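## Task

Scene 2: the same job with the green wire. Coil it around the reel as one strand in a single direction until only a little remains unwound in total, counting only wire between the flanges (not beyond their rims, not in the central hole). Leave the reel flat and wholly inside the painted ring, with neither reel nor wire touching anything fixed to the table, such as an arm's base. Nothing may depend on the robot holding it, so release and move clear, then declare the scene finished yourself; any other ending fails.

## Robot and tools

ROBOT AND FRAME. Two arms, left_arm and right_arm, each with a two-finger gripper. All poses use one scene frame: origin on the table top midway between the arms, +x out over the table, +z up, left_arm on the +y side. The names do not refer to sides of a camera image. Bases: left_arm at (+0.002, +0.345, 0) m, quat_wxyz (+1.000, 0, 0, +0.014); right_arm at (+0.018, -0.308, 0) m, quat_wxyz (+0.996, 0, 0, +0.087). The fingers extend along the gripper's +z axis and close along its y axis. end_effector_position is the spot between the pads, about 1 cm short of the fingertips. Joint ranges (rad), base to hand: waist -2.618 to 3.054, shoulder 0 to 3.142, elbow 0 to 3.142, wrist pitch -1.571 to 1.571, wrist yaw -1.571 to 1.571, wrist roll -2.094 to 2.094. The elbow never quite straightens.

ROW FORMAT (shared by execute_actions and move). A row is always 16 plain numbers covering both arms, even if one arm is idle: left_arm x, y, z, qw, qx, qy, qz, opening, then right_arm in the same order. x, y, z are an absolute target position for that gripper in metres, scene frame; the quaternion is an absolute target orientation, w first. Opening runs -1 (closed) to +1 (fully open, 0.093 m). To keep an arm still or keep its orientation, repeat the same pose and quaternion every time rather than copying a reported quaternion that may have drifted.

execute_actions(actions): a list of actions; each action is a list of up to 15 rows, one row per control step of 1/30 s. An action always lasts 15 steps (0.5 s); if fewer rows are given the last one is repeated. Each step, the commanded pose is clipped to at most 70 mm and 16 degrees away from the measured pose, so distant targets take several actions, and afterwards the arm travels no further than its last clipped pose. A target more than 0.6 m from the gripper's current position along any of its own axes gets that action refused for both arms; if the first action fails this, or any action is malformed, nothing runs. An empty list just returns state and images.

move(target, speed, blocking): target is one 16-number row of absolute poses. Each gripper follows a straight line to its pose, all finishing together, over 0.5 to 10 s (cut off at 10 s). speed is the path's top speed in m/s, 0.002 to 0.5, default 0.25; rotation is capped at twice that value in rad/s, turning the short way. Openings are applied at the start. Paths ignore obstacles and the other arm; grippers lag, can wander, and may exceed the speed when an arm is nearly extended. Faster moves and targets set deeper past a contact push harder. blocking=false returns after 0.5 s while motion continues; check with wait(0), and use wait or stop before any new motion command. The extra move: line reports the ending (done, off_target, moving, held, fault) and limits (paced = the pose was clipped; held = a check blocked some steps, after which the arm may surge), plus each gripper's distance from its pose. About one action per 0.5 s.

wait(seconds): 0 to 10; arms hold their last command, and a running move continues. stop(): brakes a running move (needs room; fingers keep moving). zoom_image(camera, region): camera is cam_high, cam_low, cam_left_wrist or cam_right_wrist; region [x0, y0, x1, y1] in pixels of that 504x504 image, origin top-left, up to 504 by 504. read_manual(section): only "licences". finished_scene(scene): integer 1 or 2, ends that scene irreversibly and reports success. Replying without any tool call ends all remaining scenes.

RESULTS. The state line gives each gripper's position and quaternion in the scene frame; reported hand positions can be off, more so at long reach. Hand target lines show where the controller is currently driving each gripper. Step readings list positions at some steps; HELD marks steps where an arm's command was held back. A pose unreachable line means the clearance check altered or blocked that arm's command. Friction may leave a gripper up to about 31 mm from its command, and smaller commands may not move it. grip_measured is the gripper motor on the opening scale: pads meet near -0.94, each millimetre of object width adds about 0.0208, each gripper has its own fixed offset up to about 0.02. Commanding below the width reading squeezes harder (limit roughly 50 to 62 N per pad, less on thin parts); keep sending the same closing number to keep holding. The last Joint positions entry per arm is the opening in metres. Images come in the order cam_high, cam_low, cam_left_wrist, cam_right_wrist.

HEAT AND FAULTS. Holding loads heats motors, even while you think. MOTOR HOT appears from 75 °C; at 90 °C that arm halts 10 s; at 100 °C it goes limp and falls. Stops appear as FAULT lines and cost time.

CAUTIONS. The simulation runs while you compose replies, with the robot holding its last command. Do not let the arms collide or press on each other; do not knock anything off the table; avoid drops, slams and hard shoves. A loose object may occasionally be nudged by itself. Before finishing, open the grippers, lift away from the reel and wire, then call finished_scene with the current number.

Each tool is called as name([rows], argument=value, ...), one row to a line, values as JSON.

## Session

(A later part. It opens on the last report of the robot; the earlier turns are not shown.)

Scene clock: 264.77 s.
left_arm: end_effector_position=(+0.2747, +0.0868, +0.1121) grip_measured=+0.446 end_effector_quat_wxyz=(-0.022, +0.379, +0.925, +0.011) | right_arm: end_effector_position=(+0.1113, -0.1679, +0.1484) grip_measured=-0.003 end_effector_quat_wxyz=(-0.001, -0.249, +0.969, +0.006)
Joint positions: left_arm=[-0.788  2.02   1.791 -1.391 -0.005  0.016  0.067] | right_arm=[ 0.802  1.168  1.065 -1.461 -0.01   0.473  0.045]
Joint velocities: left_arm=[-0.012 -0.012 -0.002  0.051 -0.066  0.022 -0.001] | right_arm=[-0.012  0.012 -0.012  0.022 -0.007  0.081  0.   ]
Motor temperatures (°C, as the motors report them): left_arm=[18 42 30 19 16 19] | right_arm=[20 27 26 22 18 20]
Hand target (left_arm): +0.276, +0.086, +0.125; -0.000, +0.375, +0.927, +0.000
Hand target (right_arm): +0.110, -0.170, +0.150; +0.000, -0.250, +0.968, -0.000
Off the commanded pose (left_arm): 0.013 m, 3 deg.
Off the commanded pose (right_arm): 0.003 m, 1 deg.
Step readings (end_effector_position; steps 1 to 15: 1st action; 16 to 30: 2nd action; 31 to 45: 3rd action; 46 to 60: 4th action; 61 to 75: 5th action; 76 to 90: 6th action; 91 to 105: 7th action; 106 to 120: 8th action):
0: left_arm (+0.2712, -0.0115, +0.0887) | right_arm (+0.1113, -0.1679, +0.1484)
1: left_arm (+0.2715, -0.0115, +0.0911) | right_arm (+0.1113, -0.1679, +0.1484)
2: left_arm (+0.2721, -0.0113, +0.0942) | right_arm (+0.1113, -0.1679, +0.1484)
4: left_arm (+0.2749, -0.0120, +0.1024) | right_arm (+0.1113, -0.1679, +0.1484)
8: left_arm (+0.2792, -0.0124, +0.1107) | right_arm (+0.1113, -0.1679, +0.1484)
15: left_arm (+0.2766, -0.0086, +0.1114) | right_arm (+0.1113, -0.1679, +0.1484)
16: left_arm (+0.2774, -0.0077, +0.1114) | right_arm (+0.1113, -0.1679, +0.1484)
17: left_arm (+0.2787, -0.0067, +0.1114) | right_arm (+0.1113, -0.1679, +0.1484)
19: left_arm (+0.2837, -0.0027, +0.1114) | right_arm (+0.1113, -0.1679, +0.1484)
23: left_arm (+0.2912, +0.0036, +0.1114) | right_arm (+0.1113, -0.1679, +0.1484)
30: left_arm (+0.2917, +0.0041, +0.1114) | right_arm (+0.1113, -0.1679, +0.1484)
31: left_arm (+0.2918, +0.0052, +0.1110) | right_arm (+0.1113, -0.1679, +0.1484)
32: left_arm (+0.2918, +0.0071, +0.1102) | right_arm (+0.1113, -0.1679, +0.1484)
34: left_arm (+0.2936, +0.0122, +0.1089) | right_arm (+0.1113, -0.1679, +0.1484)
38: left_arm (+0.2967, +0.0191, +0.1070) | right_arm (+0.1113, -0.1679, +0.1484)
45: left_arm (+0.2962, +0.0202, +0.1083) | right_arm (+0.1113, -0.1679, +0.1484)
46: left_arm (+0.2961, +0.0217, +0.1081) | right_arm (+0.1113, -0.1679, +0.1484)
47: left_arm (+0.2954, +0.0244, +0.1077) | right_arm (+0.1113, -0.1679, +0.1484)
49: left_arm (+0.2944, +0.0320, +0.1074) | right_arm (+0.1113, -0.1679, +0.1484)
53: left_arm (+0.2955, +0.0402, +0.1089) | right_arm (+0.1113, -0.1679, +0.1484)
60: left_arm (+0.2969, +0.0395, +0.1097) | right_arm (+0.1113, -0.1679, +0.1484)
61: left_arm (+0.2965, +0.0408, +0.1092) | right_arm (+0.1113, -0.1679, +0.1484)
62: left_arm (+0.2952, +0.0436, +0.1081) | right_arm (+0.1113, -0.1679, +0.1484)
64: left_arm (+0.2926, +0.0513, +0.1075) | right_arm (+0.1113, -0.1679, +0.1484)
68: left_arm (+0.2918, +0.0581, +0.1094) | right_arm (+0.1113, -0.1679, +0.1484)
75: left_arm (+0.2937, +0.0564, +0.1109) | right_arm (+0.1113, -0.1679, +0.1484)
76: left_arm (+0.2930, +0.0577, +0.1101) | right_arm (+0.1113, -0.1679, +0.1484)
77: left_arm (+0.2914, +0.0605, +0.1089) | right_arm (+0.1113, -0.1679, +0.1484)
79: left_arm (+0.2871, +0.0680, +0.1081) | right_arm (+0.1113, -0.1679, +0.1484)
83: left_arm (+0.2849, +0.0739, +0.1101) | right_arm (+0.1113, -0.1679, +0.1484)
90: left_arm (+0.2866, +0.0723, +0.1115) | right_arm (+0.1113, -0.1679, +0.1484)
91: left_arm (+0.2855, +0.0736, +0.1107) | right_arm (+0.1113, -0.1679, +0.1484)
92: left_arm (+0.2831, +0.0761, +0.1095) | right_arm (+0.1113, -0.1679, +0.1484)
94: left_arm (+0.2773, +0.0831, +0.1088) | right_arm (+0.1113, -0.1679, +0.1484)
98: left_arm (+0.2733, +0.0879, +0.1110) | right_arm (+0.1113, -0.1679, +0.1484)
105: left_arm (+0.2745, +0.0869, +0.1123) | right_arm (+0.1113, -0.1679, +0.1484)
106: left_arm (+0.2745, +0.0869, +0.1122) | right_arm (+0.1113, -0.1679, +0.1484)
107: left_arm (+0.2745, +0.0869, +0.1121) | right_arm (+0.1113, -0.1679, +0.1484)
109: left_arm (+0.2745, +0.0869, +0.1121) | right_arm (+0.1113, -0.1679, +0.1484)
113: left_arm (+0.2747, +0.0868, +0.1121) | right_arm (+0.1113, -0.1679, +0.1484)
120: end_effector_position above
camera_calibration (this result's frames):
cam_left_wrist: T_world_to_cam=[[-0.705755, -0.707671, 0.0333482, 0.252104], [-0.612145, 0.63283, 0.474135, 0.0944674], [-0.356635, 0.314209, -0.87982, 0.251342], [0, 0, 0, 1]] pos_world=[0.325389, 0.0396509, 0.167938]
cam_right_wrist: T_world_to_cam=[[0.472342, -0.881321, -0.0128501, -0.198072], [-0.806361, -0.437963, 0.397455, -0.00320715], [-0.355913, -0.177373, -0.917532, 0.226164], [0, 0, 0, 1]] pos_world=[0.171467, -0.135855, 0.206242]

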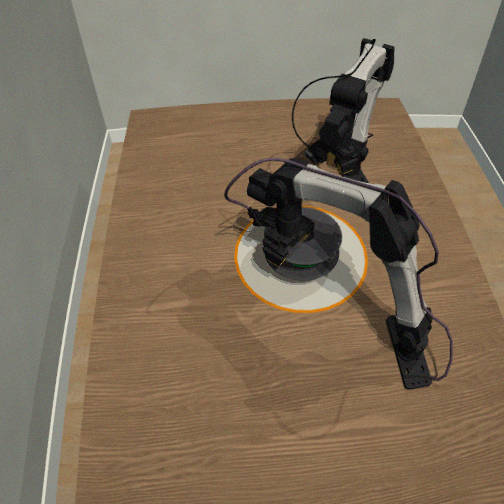

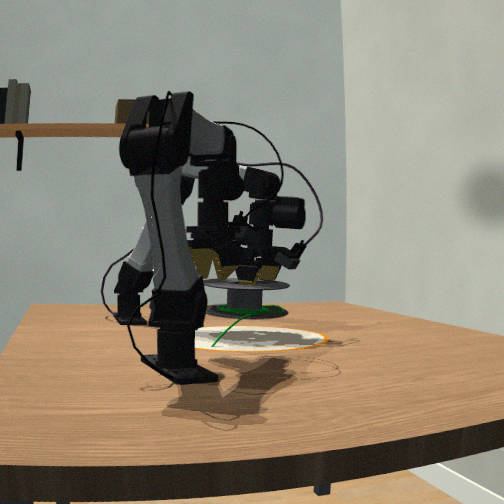

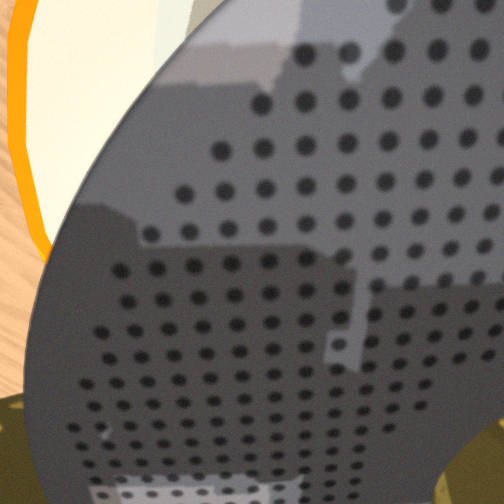

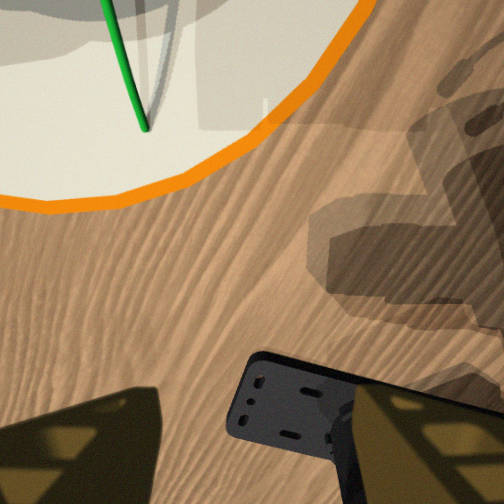

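execute_actions([
  [[0.2765,0.086,0.145,0,0.3746,0.9272,0,0.4,0.11,-0.17,0.14,0,-0.2504,0.9681,0,0]],
  [[0.2765,0.086,0.148,0,0.3746,0.9272,0,0.4,0.115,-0.15,0.13,0,-0.2504,0.9681,0,0]],
])

Scene clock: 268.13 s.
left_arm: end_effector_position=(+0.2759, +0.0859, +0.1286) grip_measured=+0.446 end_effector_quat_wxyz=(-0.017, +0.378, +0.925, +0.010) | right_arm: end_effector_position=(+0.1149, -0.1509, +0.1369) grip_measured=-0.003 end_effector_quat_wxyz=(+0.003, -0.249, +0.968, +0.008)
Joint positions: left_arm=[-0.788  2.02   1.857 -1.447 -0.006  0.016  0.067] | right_arm=[ 0.839  1.218  1.049 -1.386 -0.008  0.509  0.045]
Joint velocities: left_arm=[ 0.012  0.002  0.002  0.007 -0.007 -0.037  0.   ] | right_arm=[-0.022  0.007  0.012 -0.007 -0.051 -0.051  0.001]
Motor temperatures (°C, as the motors report them): left_arm=[18 43 30 19 16 19] | right_arm=[20 26 26 22 18 20]
Hand target (left_arm): +0.276, +0.086, +0.147; +0.000, +0.375, +0.927, -0.000
Hand target (right_arm): +0.115, -0.151, +0.130; +0.000, -0.251, +0.968, -0.001
Off the commanded pose (left_arm): 0.019 m, 2 deg.
Off the commanded pose (right_arm): 0.007 m, 1 deg.
Step readings (end_effector_position; steps 1 to 15: 1st action; 16 to 30: 2nd action):
0: left_arm (+0.2747, +0.0868, +0.1121) | right_arm (+0.1113, -0.1679, +0.1484)
1: left_arm (+0.2747, +0.0868, +0.1139) | right_arm (+0.1113, -0.1679, +0.1479)
2: left_arm (+0.2749, +0.0867, +0.1161) | right_arm (+0.1111, -0.1681, +0.1470)
4: left_arm (+0.2765, +0.0853, +0.1215) | right_arm (+0.1104, -0.1692, +0.1451)
8: left_arm (+0.2782, +0.0836, +0.1253) | right_arm (+0.1103, -0.1694, +0.1444)
15: left_arm (+0.2762, +0.0856, +0.1254) | right_arm (+0.1105, -0.1690, +0.1444)
16: left_arm (+0.2761, +0.0857, +0.1258) | right_arm (+0.1104, -0.1677, +0.1438)
17: left_arm (+0.2760, +0.0857, +0.1263) | right_arm (+0.1102, -0.1643, +0.1425)
19: left_arm (+0.2762, +0.0856, +0.1277) | right_arm (+0.1108, -0.1584, +0.1392)
23: left_arm (+0.2764, +0.0854, +0.1285) | right_arm (+0.1138, -0.1528, +0.1369)
30: end_effector_position above
camera_calibration (this result's frames):
cam_left_wrist: T_world_to_cam=[[-0.705494, -0.707995, 0.0319571, 0.251919], [-0.616098, 0.63496, 0.4661, 0.089914], [-0.350288, 0.309142, -0.884155, 0.265752], [0, 0, 0, 1]] pos_world=[0.326212, 0.0391103, 0.185006]
cam_right_wrist: T_world_to_cam=[[0.473431, -0.880685, -0.0160095, -0.184576], [-0.808624, -0.441757, 0.38856, 0.0126672], [-0.349271, -0.171011, -0.921285, 0.220594], [0, 0, 0, 1]] pos_world=[0.174674, -0.119234, 0.195353]

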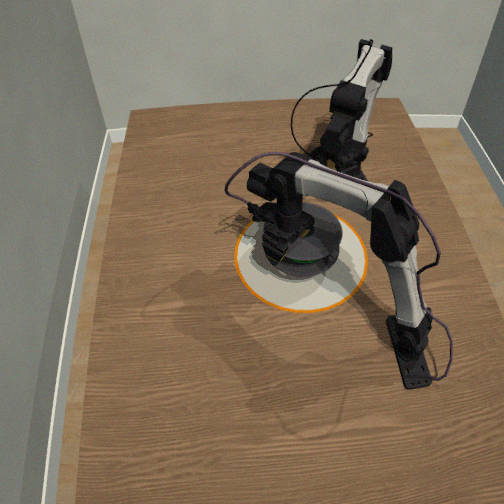

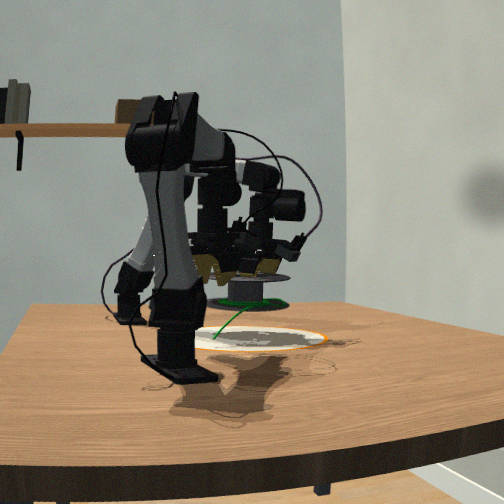

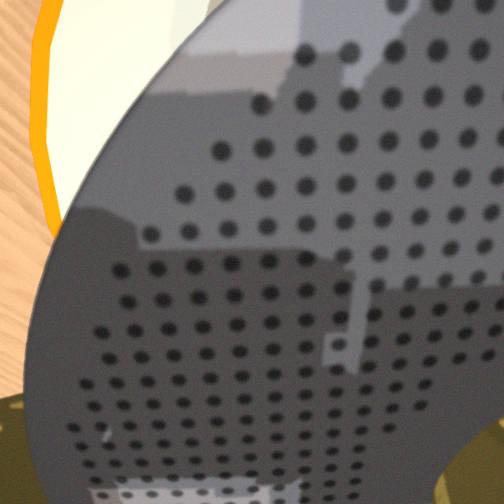

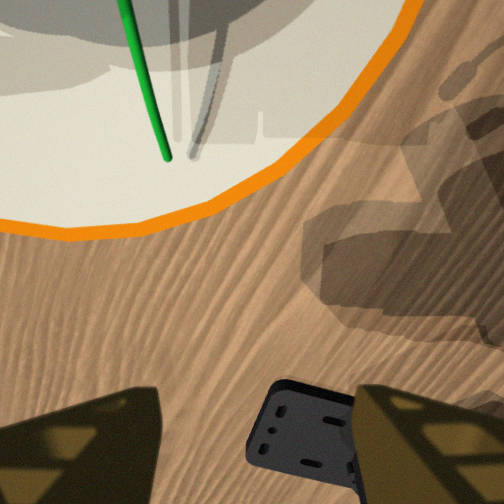

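execute_actions(actions=[])

Scene clock: 270.00 s.
left_arm: end_effector_position=(+0.2758, +0.0860, +0.1286) grip_measured=+0.446 end_effector_quat_wxyz=(-0.017, +0.378, +0.925, +0.010) | right_arm: end_effector_position=(+0.1152, -0.1505, +0.1369) grip_measured=-0.003 end_effector_quat_wxyz=(+0.004, -0.249, +0.969, +0.009)
Joint positions: left_arm=[-0.788  2.02   1.857 -1.447 -0.006  0.016  0.067] | right_arm=[ 0.839  1.218  1.049 -1.384 -0.008  0.51   0.045]
Joint velocities: left_arm=[-0.022  0.002 -0.007  0.037 -0.007 -0.022  0.   ] | right_arm=[-0.002 -0.017  0.002 -0.066 -0.022 -0.022 -0.   ]
Motor temperatures (°C, as the motors report them): left_arm=[18 43 31 19 16 19] | right_arm=[20 26 26 22 18 20]
Hand target (left_arm): +0.276, +0.086, +0.147; +0.000, +0.375, +0.927, -0.000
Hand target (right_arm): +0.115, -0.151, +0.130; +0.000, -0.251, +0.968, -0.001
Off the commanded pose (left_arm): 0.019 m, 2 deg.
Off the commanded pose (right_arm): 0.007 m, 1 deg.
camera_calibration (this result's frames):
cam_left_wrist: T_world_to_cam=[[-0.705485, -0.708004, 0.031966, 0.251913], [-0.615969, 0.634837, 0.466437, 0.0897623], [-0.350532, 0.309374, -0.883977, 0.265736], [0, 0, 0, 1]] pos_world=[0.326161, 0.0391591, 0.184984]
cam_right_wrist: T_world_to_cam=[[0.47244, -0.8812, -0.0169704, -0.184178], [-0.809512, -0.44146, 0.387044, 0.0133897], [-0.348555, -0.169117, -0.921905, 0.221041], [0, 0, 0, 1]] pos_world=[0.174897, -0.119005, 0.195471]

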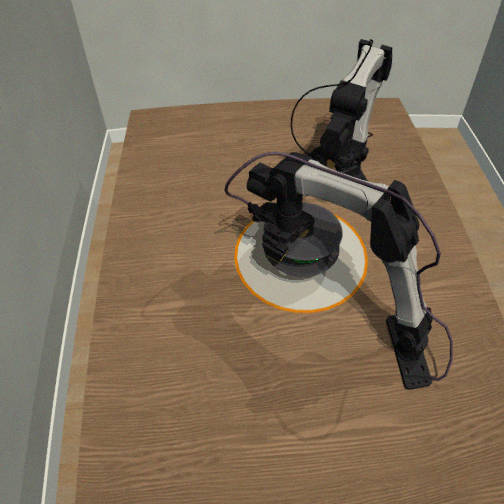

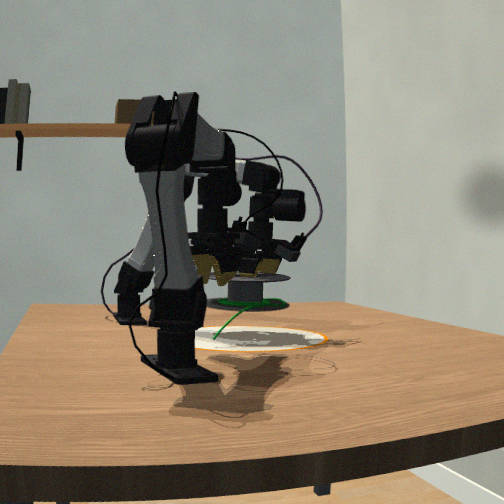

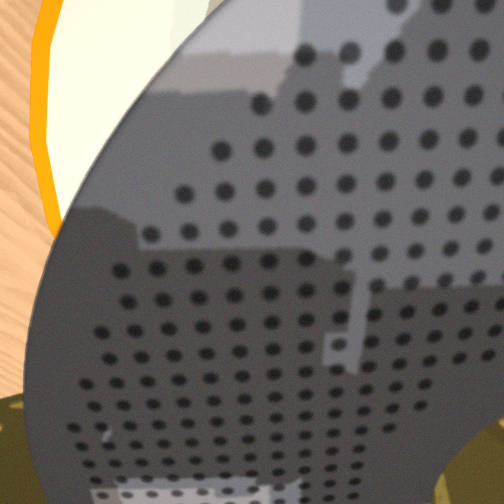

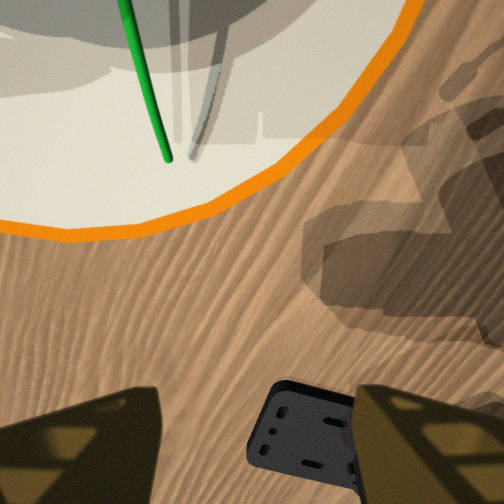

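move(target=[0.2765,0.086,0.148,0,0.3746,0.9272,0,0.4, 0.113,-0.105,0.075,0.2818,-0.2555,0.9215,0.0781,0], speed=0.15)

Scene clock: 275.90 s.
left_arm: end_effector_position=(+0.2762, +0.0865, +0.1286) grip_measured=+0.446 end_effector_quat_wxyz=(-0.017, +0.378, +0.925, +0.012) | right_arm: end_effector_position=(+0.1150, -0.1045, +0.0754) grip_measured=-0.003 end_effector_quat_wxyz=(+0.282, -0.259, +0.921, +0.068)
Joint positions: left_arm=[-0.788  2.02   1.857 -1.448 -0.011  0.016  0.067] | right_arm=[ 1.301  1.039  0.573 -0.741  0.473  0.839  0.045]
Joint velocities: left_arm=[ 0.012 -0.007 -0.007 -0.051  0.037  0.037  0.   ] | right_arm=[ 0.012  0.002 -0.012 -0.037  0.022  0.007  0.   ]
Motor temperatures (°C, as the motors report them): left_arm=[18 44 31 18 16 19] | right_arm=[20 26 26 22 18 20]
Hand target (left_arm): +0.276, +0.086, +0.147; +0.000, +0.375, +0.927, -0.000
Hand target (right_arm): +0.115, -0.107, +0.073; +0.288, -0.259, +0.919, +0.070
Off the commanded pose (left_arm): 0.019 m, 2 deg.
Off the commanded pose (right_arm): 0.002 m, 1 deg.
move: off_target (left_arm)
camera_calibration (this result's frames):
cam_left_wrist: T_world_to_cam=[[-0.705682, -0.707984, 0.027785, 0.253207], [-0.617083, 0.6334, 0.466919, 0.0900212], [-0.348171, 0.312351, -0.883863, 0.26479], [0, 0, 0, 1]] pos_world=[0.326426, 0.03954, 0.18497]
cam_right_wrist: T_world_to_cam=[[0.508846, -0.860758, 0.0130597, -0.148905], [-0.845974, -0.5028, -0.17754, 0.0977476], [0.159385, 0.0792924, -0.984027, 0.144317], [0, 0, 0, 1]] pos_world=[0.13546, -0.0904671, 0.16131]

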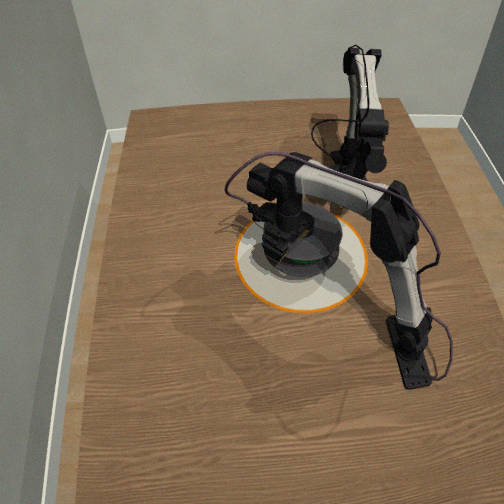

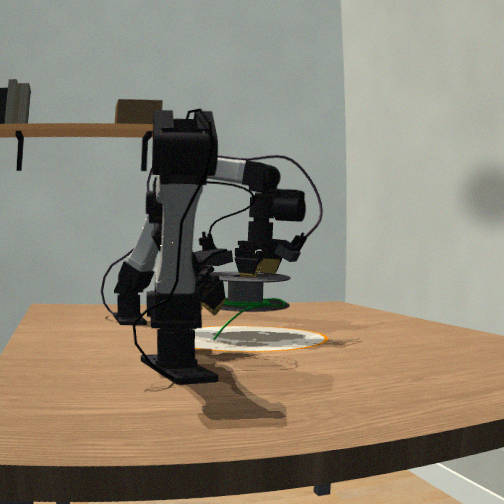

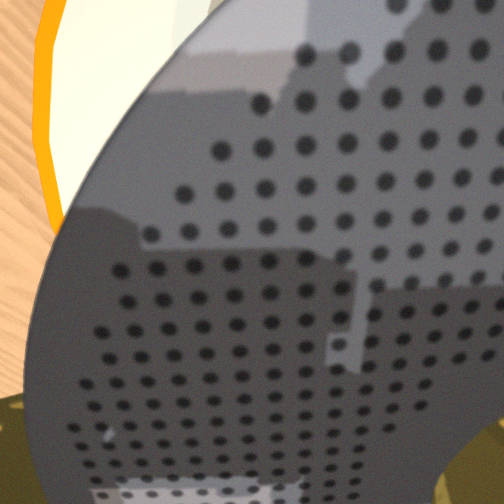

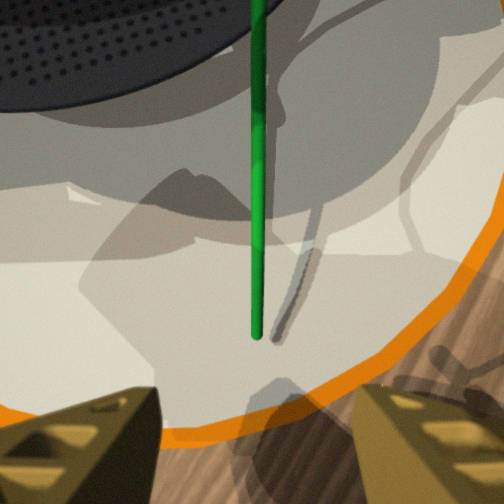

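move(target=[0.2765,0.086,0.148,0,0.3746,0.9272,0,0.4, 0.146,-0.0865,0.019,0.2818,-0.2555,0.9215,0.0781,-0.4], speed=0.08)

Scene clock: 278.47 s.
left_arm: end_effector_position=(+0.2765, +0.0869, +0.1286) grip_measured=+0.446 end_effector_quat_wxyz=(-0.016, +0.378, +0.925, +0.013) | right_arm: end_effector_position=(+0.1457, -0.0816, +0.0291) grip_measured=-0.397 end_effector_quat_wxyz=(+0.290, -0.252, +0.919, +0.089)
Joint positions: left_arm=[-0.788  2.02   1.857 -1.448 -0.013  0.016  0.067] | right_arm=[ 1.144  1.22   0.442 -0.315  0.406  0.682  0.026]
Joint velocities: left_arm=[ 0.002  0.007 -0.007 -0.007 -0.022 -0.066 -0.   ] | right_arm=[-0.007  0.002  0.002  0.081  0.037  0.007 -0.   ]
Motor temperatures (°C, as the motors report them): left_arm=[18 44 31 18 16 19] | right_arm=[20 26 26 22 18 20]
Hand target (left_arm): +0.276, +0.086, +0.148; +0.000, +0.375, +0.927, -0.000
Hand target (right_arm): +0.145, -0.088, +0.019; +0.279, -0.255, +0.922, +0.080
Off the commanded pose (left_arm): 0.019 m, 2 deg.
Off the commanded pose (right_arm): 0.011 m, 2 deg.
move: off_target (left_arm, right_arm)
camera_calibration (this result's frames):
cam_left_wrist: T_world_to_cam=[[-0.705806, -0.70796, 0.0251185, 0.254032], [-0.617873, 0.632563, 0.467008, 0.0902837], [-0.346512, 0.314097, -0.883896, 0.264195], [0, 0, 0, 1]] pos_world=[0.326627, 0.0397513, 0.184977]
cam_right_wrist: T_world_to_cam=[[0.508238, -0.860878, -0.024137, -0.142999], [-0.845362, -0.493333, -0.204907, 0.128443], [0.164492, 0.124546, -0.978484, 0.0948634], [0, 0, 0, 1]] pos_world=[0.165654, -0.0715547, 0.11569]

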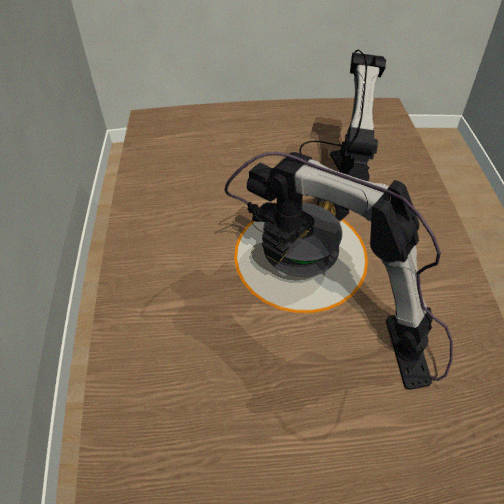

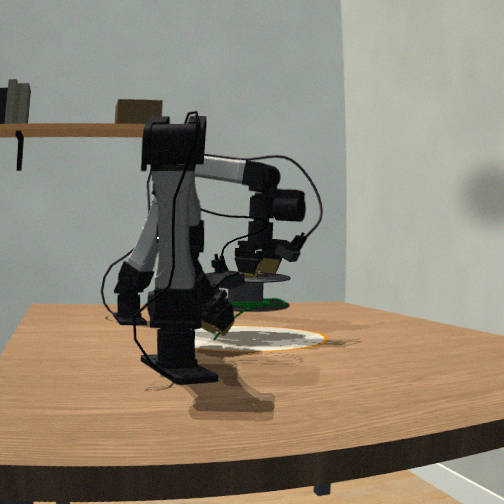

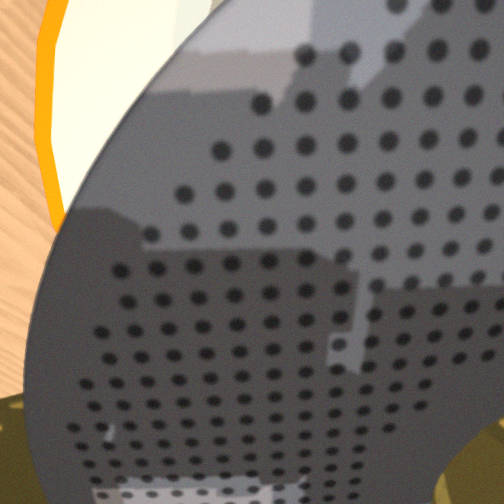

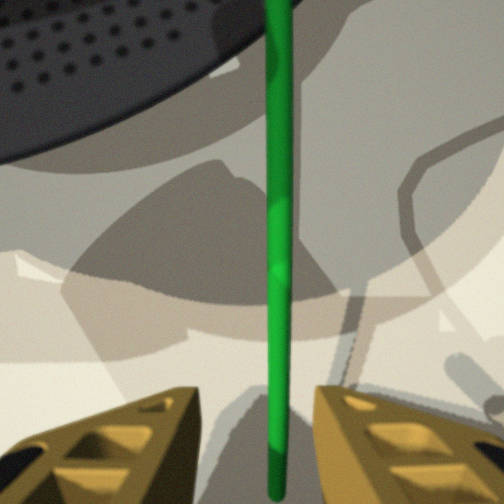

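move(target=[0.2765,0.086,0.148,0,0.3746,0.9272,0,0.4, 0.148,-0.091,0.008,0.2818,-0.2555,0.9215,0.0781,-0.4], speed=0.05)

Scene clock: 280.47 s.
left_arm: end_effector_position=(+0.2767, +0.0871, +0.1286) grip_measured=+0.446 end_effector_quat_wxyz=(-0.016, +0.378, +0.925, +0.014) | right_arm: end_effector_position=(+0.1487, -0.0855, +0.0186) grip_measured=-0.397 end_effector_quat_wxyz=(+0.292, -0.252, +0.919, +0.087)
Joint positions: left_arm=[-0.788  2.02   1.857 -1.448 -0.015  0.016  0.067] | right_arm=[ 1.126  1.24   0.402 -0.25   0.403  0.663  0.026]
Joint velocities: left_arm=[ 0.002 -0.012  0.002  0.007 -0.022 -0.037  0.001] | right_arm=[-0.017 -0.007 -0.012  0.022  0.022 -0.066  0.   ]
Motor temperatures (°C, as the motors report them): left_arm=[18 44 31 18 16 19] | right_arm=[20 26 26 22 18 20]
Hand target (left_arm): +0.276, +0.086, +0.148; +0.000, +0.375, +0.927, +0.000
Hand target (right_arm): +0.147, -0.092, +0.009; +0.281, -0.255, +0.922, +0.078
Off the commanded pose (left_arm): 0.019 m, 3 deg.
Off the commanded pose (right_arm): 0.012 m, 2 deg.
move: off_target (left_arm, right_arm)
camera_calibration (this result's frames):
cam_left_wrist: T_world_to_cam=[[-0.705892, -0.707939, 0.0232137, 0.254619], [-0.618439, 0.631965, 0.467069, 0.0904719], [-0.345327, 0.315344, -0.883916, 0.263768], [0, 0, 0, 1]] pos_world=[0.326771, 0.0399022, 0.184982]
cam_right_wrist: T_world_to_cam=[[0.50747, -0.861442, -0.0197836, -0.148207], [-0.844989, -0.49302, -0.207184, 0.126977], [0.168723, 0.121856, -0.978102, 0.0837204], [0, 0, 0, 1]] pos_world=[0.168379, -0.0752714, 0.105263]

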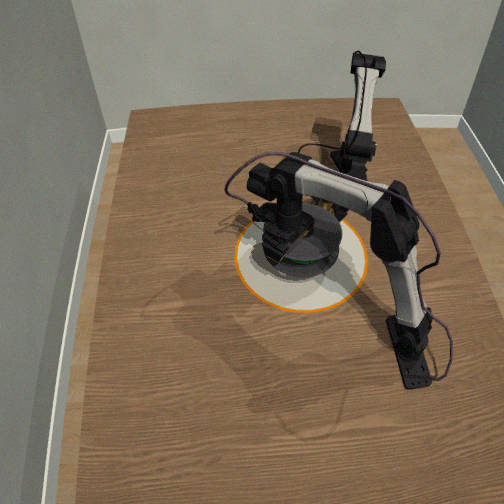

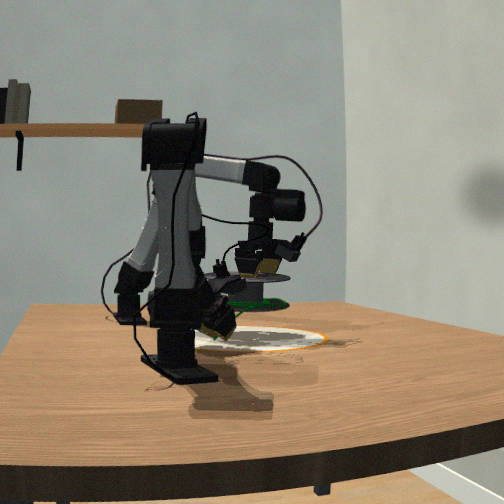

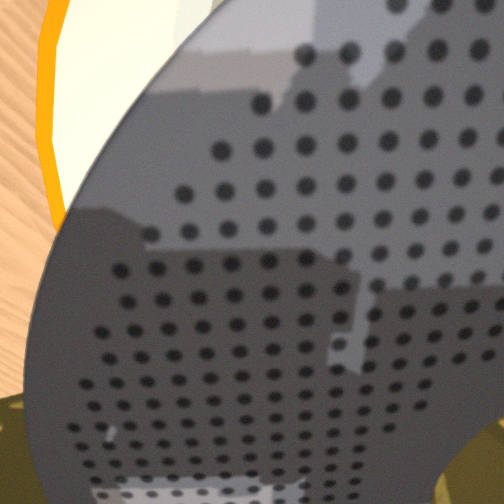

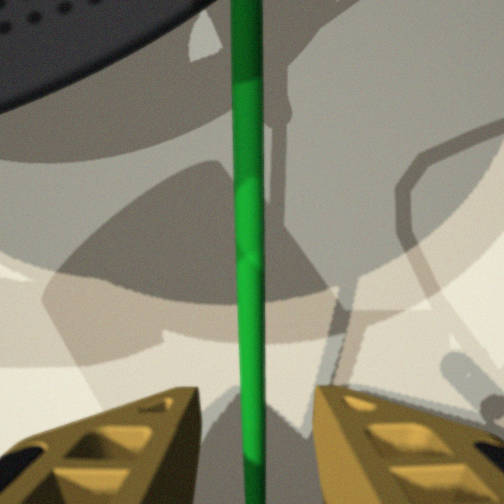

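Wire centred. Close.

execute_actions([
  [[0.2765,0.086,0.148,0,0.3746,0.9272,0,0.4, 0.148,-0.091,0.008,0.2818,-0.2555,0.9215,0.0781,-0.8]],
  [[0.2765,0.086,0.148,0,0.3746,0.9272,0,0.4, 0.148,-0.091,0.008,0.2818,-0.2555,0.9215,0.0781,-1]],
  [[0.2765,0.086,0.148,0,0.3746,0.9272,0,0.4, 0.148,-0.091,0.008,0.2818,-0.2555,0.9215,0.0781,-1]],
])

Scene clock: 282.30 s.
left_arm: end_effector_position=(+0.2767, +0.0871, +0.1286) grip_measured=+0.446 end_effector_quat_wxyz=(-0.016, +0.378, +0.925, +0.014) | right_arm: end_effector_position=(+0.1488, -0.0851, +0.0188) grip_measured=-0.991 end_effector_quat_wxyz=(+0.292, -0.253, +0.918, +0.088)
Joint positions: left_arm=[-0.788  2.02   1.857 -1.448 -0.015  0.016  0.067] | right_arm=[ 1.126  1.24   0.402 -0.248  0.402  0.662  0.   ]
Joint velocities: left_arm=[ 0.002  0.007 -0.007  0.007 -0.022 -0.037 -0.001] | right_arm=[-0.002 -0.017 -0.007  0.007 -0.051 -0.037  0.   ]
Motor temperatures (°C, as the motors report them): left_arm=[18 45 31 18 16 19] | right_arm=[20 26 25 22 18 20]
Hand target (left_arm): +0.276, +0.086, +0.148; +0.000, +0.375, +0.927, -0.000
Hand target (right_arm): +0.148, -0.092, +0.009; +0.281, -0.255, +0.922, +0.078
Off the commanded pose (left_arm): 0.019 m, 3 deg.
Off the commanded pose (right_arm): 0.012 m, 2 deg.
Step readings (end_effector_position; steps 1 to 15: 1st action; 16 to 30: 2nd action; 31 to 45: 3rd action):
0: left_arm (+0.2767, +0.0871, +0.1286) | right_arm (+0.1488, -0.0853, +0.0187)
1: left_arm (+0.2767, +0.0871, +0.1286) | right_arm (+0.1488, -0.0853, +0.0187)
2: left_arm (+0.2767, +0.0871, +0.1286) | right_arm (+0.1488, -0.0852, +0.0188)
4: left_arm (+0.2767, +0.0871, +0.1286) | right_arm (+0.1488, -0.0852, +0.0188)
8: left_arm (+0.2767, +0.0871, +0.1286) | right_arm (+0.1488, -0.0851, +0.0188)
15: left_arm (+0.2767, +0.0871, +0.1286) | right_arm (+0.1488, -0.0851, +0.0188)
16: left_arm (+0.2767, +0.0871, +0.1286) | right_arm (+0.1488, -0.0851, +0.0188)
17: left_arm (+0.2767, +0.0871, +0.1286) | right_arm (+0.1488, -0.0851, +0.0188)
19: left_arm (+0.2767, +0.0871, +0.1286) | right_arm (+0.1488, -0.0851, +0.0188)
23: left_arm (+0.2767, +0.0871, +0.1286) | right_arm (+0.1488, -0.0851, +0.0188)
30: left_arm (+0.2767, +0.0871, +0.1286) | right_arm (+0.1488, -0.0851, +0.0188)
31: left_arm (+0.2767, +0.0871, +0.1286) | right_arm (+0.1488, -0.0851, +0.0188)
32: left_arm (+0.2767, +0.0871, +0.1286) | right_arm (+0.1488, -0.0851, +0.0188)
34: left_arm (+0.2767, +0.0871, +0.1286) | right_arm (+0.1488, -0.0851, +0.0188)
38: left_arm (+0.2767, +0.0871, +0.1286) | right_arm (+0.1488, -0.0851, +0.0188)
45: end_effector_position above
camera_calibration (this result's frames):
cam_left_wrist: T_world_to_cam=[[-0.705892, -0.707939, 0.0232137, 0.254619], [-0.618439, 0.631965, 0.467069, 0.0904719], [-0.345327, 0.315344, -0.883916, 0.263768], [0, 0, 0, 1]] pos_world=[0.326771, 0.0399022, 0.184982]
cam_right_wrist: T_world_to_cam=[[0.508437, -0.860851, -0.0206854, -0.147961], [-0.84433, -0.493673, -0.208312, 0.127121], [0.169114, 0.123379, -0.977844, 0.0839071], [0, 0, 0, 1]] pos_world=[0.168371, -0.0749685, 0.105468]

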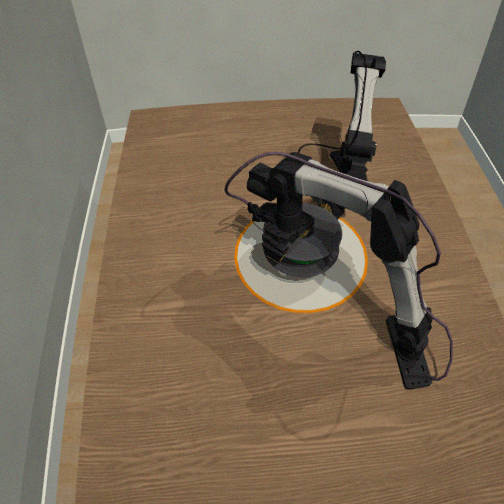

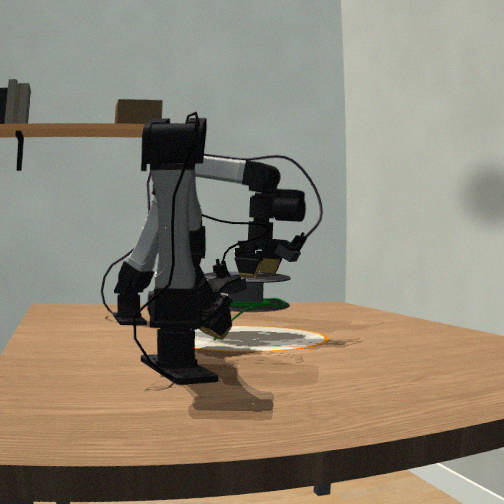

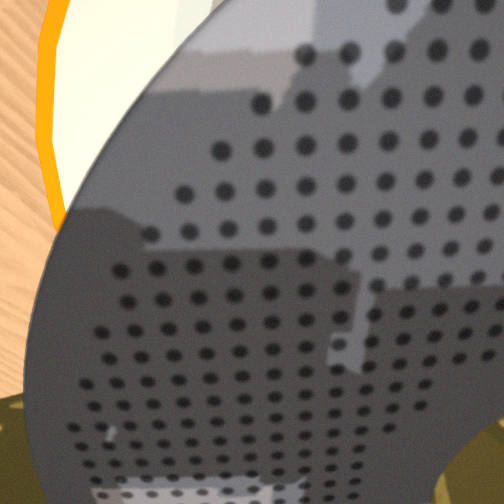

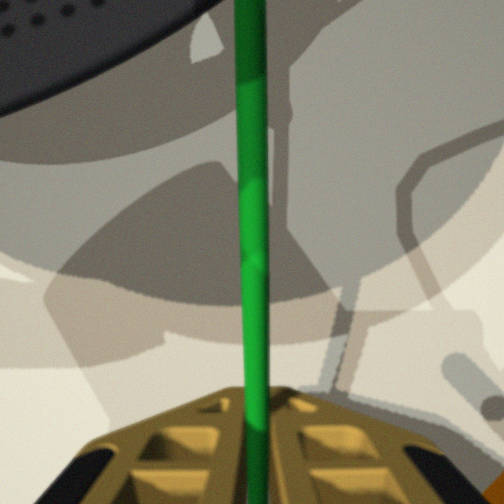

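move(target=[0.2765,0.086,0.122,0,0.3746,0.9272,0,0.4, 0.136,-0.09,0.062,0,-0.2672,0.9636,0,-1], speed=0.05)

Scene clock: 292.53 s.
left_arm: end_effector_position=(+0.2761, +0.0886, +0.1091) grip_measured=+0.446 end_effector_quat_wxyz=(-0.020, +0.378, +0.925, +0.018) | right_arm: end_effector_position=(+0.1340, -0.0902, +0.0641) grip_measured=-0.991 end_effector_quat_wxyz=(+0.007, -0.268, +0.963, +0.008)
Joint positions: left_arm=[-0.788  2.02   1.779 -1.38  -0.019  0.016  0.067] | right_arm=[ 0.909  1.492  0.97  -1.028 -0.     0.54   0.   ]
Joint velocities: left_arm=[-0.012  0.002 -0.012 -0.066 -0.022 -0.007 -0.   ] | right_arm=[ 0.002 -0.017 -0.007 -0.007  0.037 -0.066  0.   ]
Motor temperatures (°C, as the motors report them): left_arm=[18 45 31 18 16 19] | right_arm=[20 26 26 22 18 20]
Hand target (left_arm): +0.276, +0.086, +0.122; -0.000, +0.375, +0.927, +0.000
Hand target (right_arm): +0.135, -0.089, +0.065; -0.004, -0.266, +0.964, +0.007
Off the commanded pose (left_arm): 0.013 m, 3 deg.
Off the commanded pose (right_arm): 0.003 m, 1 deg.
move: off_target (left_arm)
camera_calibration (this result's frames):
cam_left_wrist: T_world_to_cam=[[-0.705921, -0.708019, 0.0196298, 0.256083], [-0.616312, 0.627672, 0.475593, 0.0970433], [-0.34905, 0.323633, -0.879447, 0.245618], [0, 0, 0, 1]] pos_world=[0.326316, 0.0409101, 0.164828]
cam_right_wrist: T_world_to_cam=[[0.507659, -0.86147, -0.012347, -0.14439], [-0.793719, -0.473212, 0.382205, 0.0787508], [-0.335101, -0.18423, -0.923995, 0.167694], [0, 0, 0, 1]] pos_world=[0.192001, -0.0562272, 0.123067]

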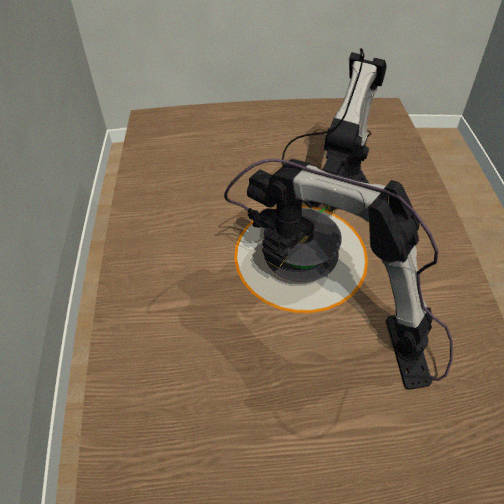

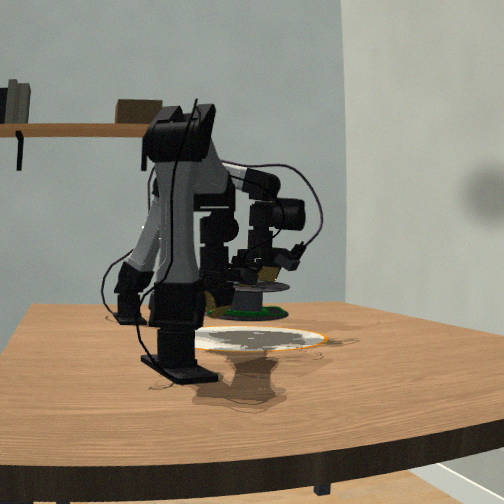

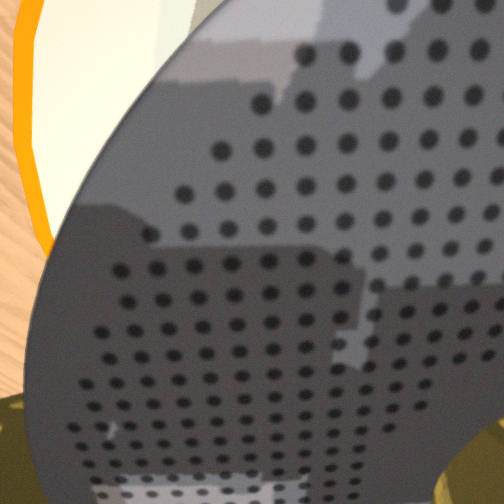

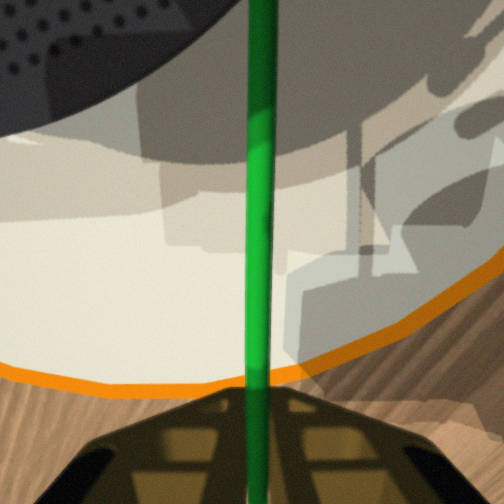

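move(target=[0.2765,0.086,0.122,0,0.3746,0.9272,0,0.4, 0.136,-0.092,0.062,-0.0499,-0.1206,0.9160,0.3794,-1], speed=0.05)

move(target=[0.258,0.0985,0.122,0,0.2079,0.9781,0,0.4, 0.150,-0.082,0.057,-0.0499,-0.1206,0.9160,0.3794,-1], speed=0.03)

Scene clock: 302.30 s.
left_arm: end_effector_position=(+0.2765, +0.0888, +0.1091) grip_measured=+0.446 end_effector_quat_wxyz=(-0.019, +0.378, +0.925, +0.019) | right_arm: end_effector_position=(+0.1368, -0.0880, +0.0622) grip_measured=-0.991 end_effector_quat_wxyz=(-0.053, -0.123, +0.916, +0.378)
Joint positions: left_arm=[-0.788  2.02   1.779 -1.379 -0.021  0.016  0.067] | right_arm=[ 0.438  1.24   0.542 -0.554 -0.728  0.467  0.   ]
Joint velocities: left_arm=[ 0.007  0.017  0.002 -0.051 -0.022  0.022  0.001] | right_arm=[-0.012 -0.007  0.002  0.051 -0.066 -0.007  0.   ]
Motor temperatures (°C, as the motors report them): left_arm=[18 46 30 18 16 19] | right_arm=[20 27 26 22 18 20]
Hand target (left_arm): +0.276, +0.086, +0.122; -0.000, +0.375, +0.927, +0.000
Hand target (right_arm): +0.135, -0.090, +0.062; -0.051, -0.120, +0.913, +0.387
Off the commanded pose (left_arm): 0.013 m, 3 deg.
Off the commanded pose (right_arm): 0.004 m, 0 deg.
move: off_target (left_arm)
camera_calibration (this result's frames):
cam_left_wrist: T_world_to_cam=[[-0.70604, -0.70796, 0.0173267, 0.256752], [-0.617253, 0.627204, 0.474989, 0.0975626], [-0.347141, 0.324667, -0.879821, 0.245129], [0, 0, 0, 1]] pos_world=[0.326592, 0.0409931, 0.16488]
cam_right_wrist: T_world_to_cam=[[0.175453, -0.686131, -0.706003, -0.0399532], [-0.810015, -0.508198, 0.292592, 0.087445], [-0.559546, 0.520537, -0.644941, 0.242627], [0, 0, 0, 1]] pos_world=[0.213603, -0.10927, 0.102688]

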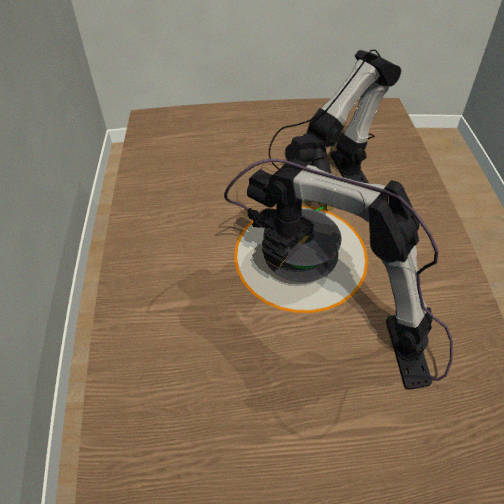

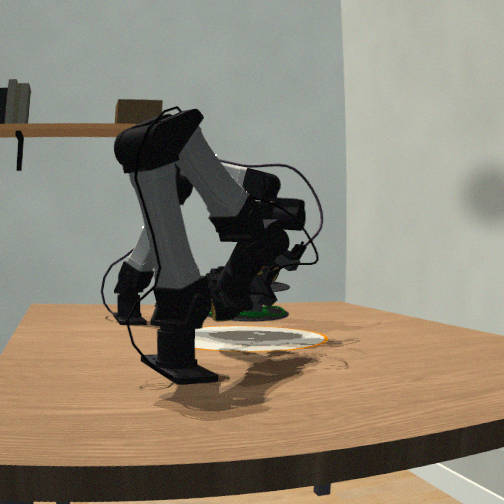

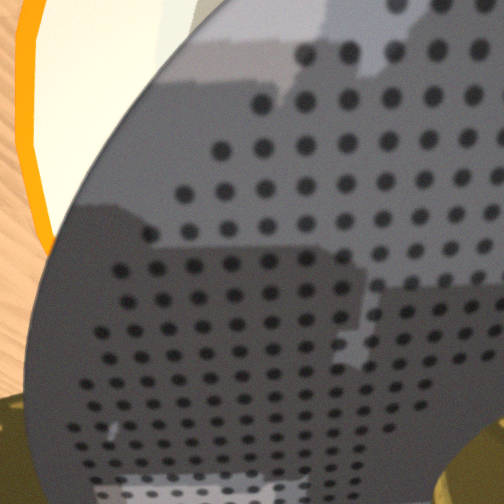

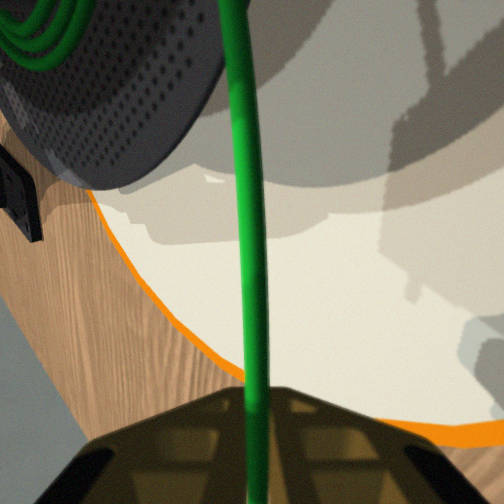

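Scene clock: 308.57 s.
left_arm: end_effector_position=(+0.2587, +0.1050, +0.1095) grip_measured=+0.447 end_effector_quat_wxyz=(-0.020, +0.211, +0.977, +0.023) | right_arm: end_effector_position=(+0.1411, -0.0850, +0.0539) grip_measured=-0.991 end_effector_quat_wxyz=(-0.057, -0.122, +0.917, +0.376)
Joint positions: left_arm=[-0.788  1.93   1.654 -1.352 -0.018 -0.336  0.067] | right_arm=[ 0.438  1.293  0.542 -0.511 -0.728  0.466  0.   ]
Joint velocities: left_arm=[-0.007 -0.002 -0.002 -0.051  0.051  0.051  0.   ] | right_arm=[ 0.002 -0.002 -0.002 -0.007 -0.037 -0.007  0.   ]
Motor temperatures (°C, as the motors report them): left_arm=[18 47 30 19 16 19] | right_arm=[20 26 26 22 18 20]
Hand target (left_arm): +0.258, +0.099, +0.122; -0.001, +0.208, +0.978, +0.000
Hand target (right_arm): +0.150, -0.082, +0.057; -0.050, -0.120, +0.916, +0.379
Off the commanded pose (left_arm): 0.014 m, 3 deg.
Off the commanded pose (right_arm): 0.010 m, 1 deg.
move: off_target (left_arm)
camera_calibration (this result's frames):
cam_left_wrist: T_world_to_cam=[[-0.419692, -0.907665, 0.00165604, 0.20427], [-0.798657, 0.370154, 0.474482, 0.150184], [-0.431284, 0.197814, -0.880263, 0.269237], [0, 0, 0, 1]] pos_world=[0.321794, 0.0765588, 0.165401]
cam_right_wrist: T_world_to_cam=[[0.170467, -0.689948, -0.703501, -0.0442223], [-0.807482, -0.506988, 0.301558, 0.0941357], [-0.564725, 0.516658, -0.643545, 0.238465], [0, 0, 0, 1]] pos_world=[0.218218, -0.10599, 0.093965]

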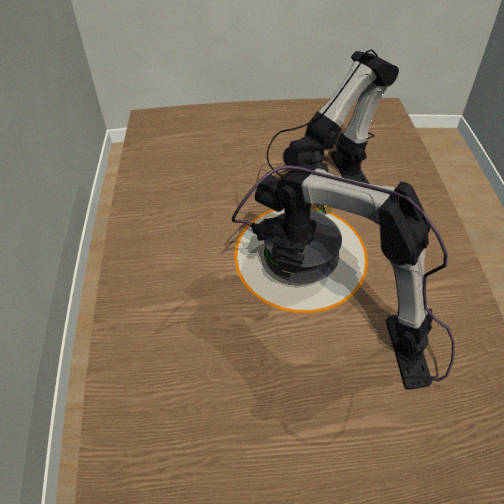

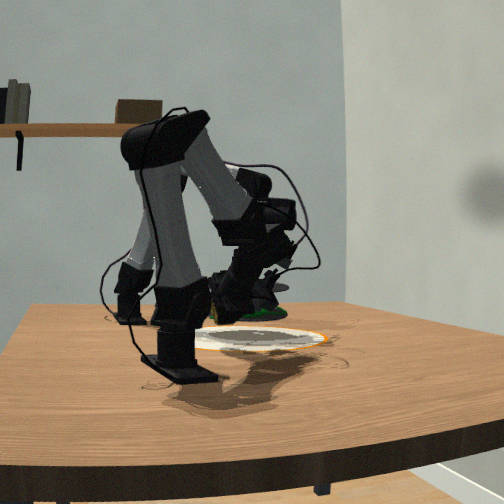

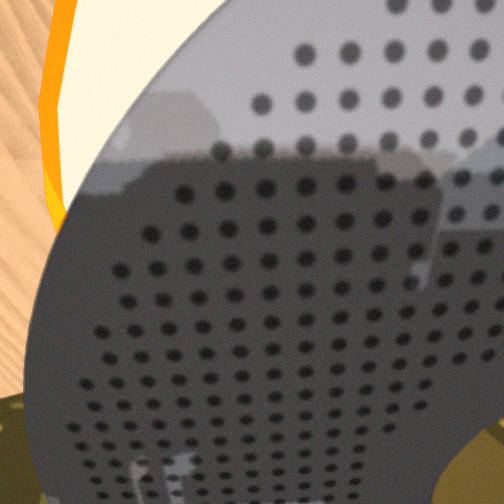

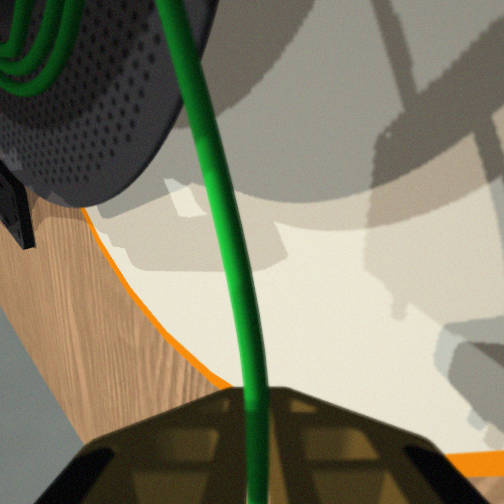

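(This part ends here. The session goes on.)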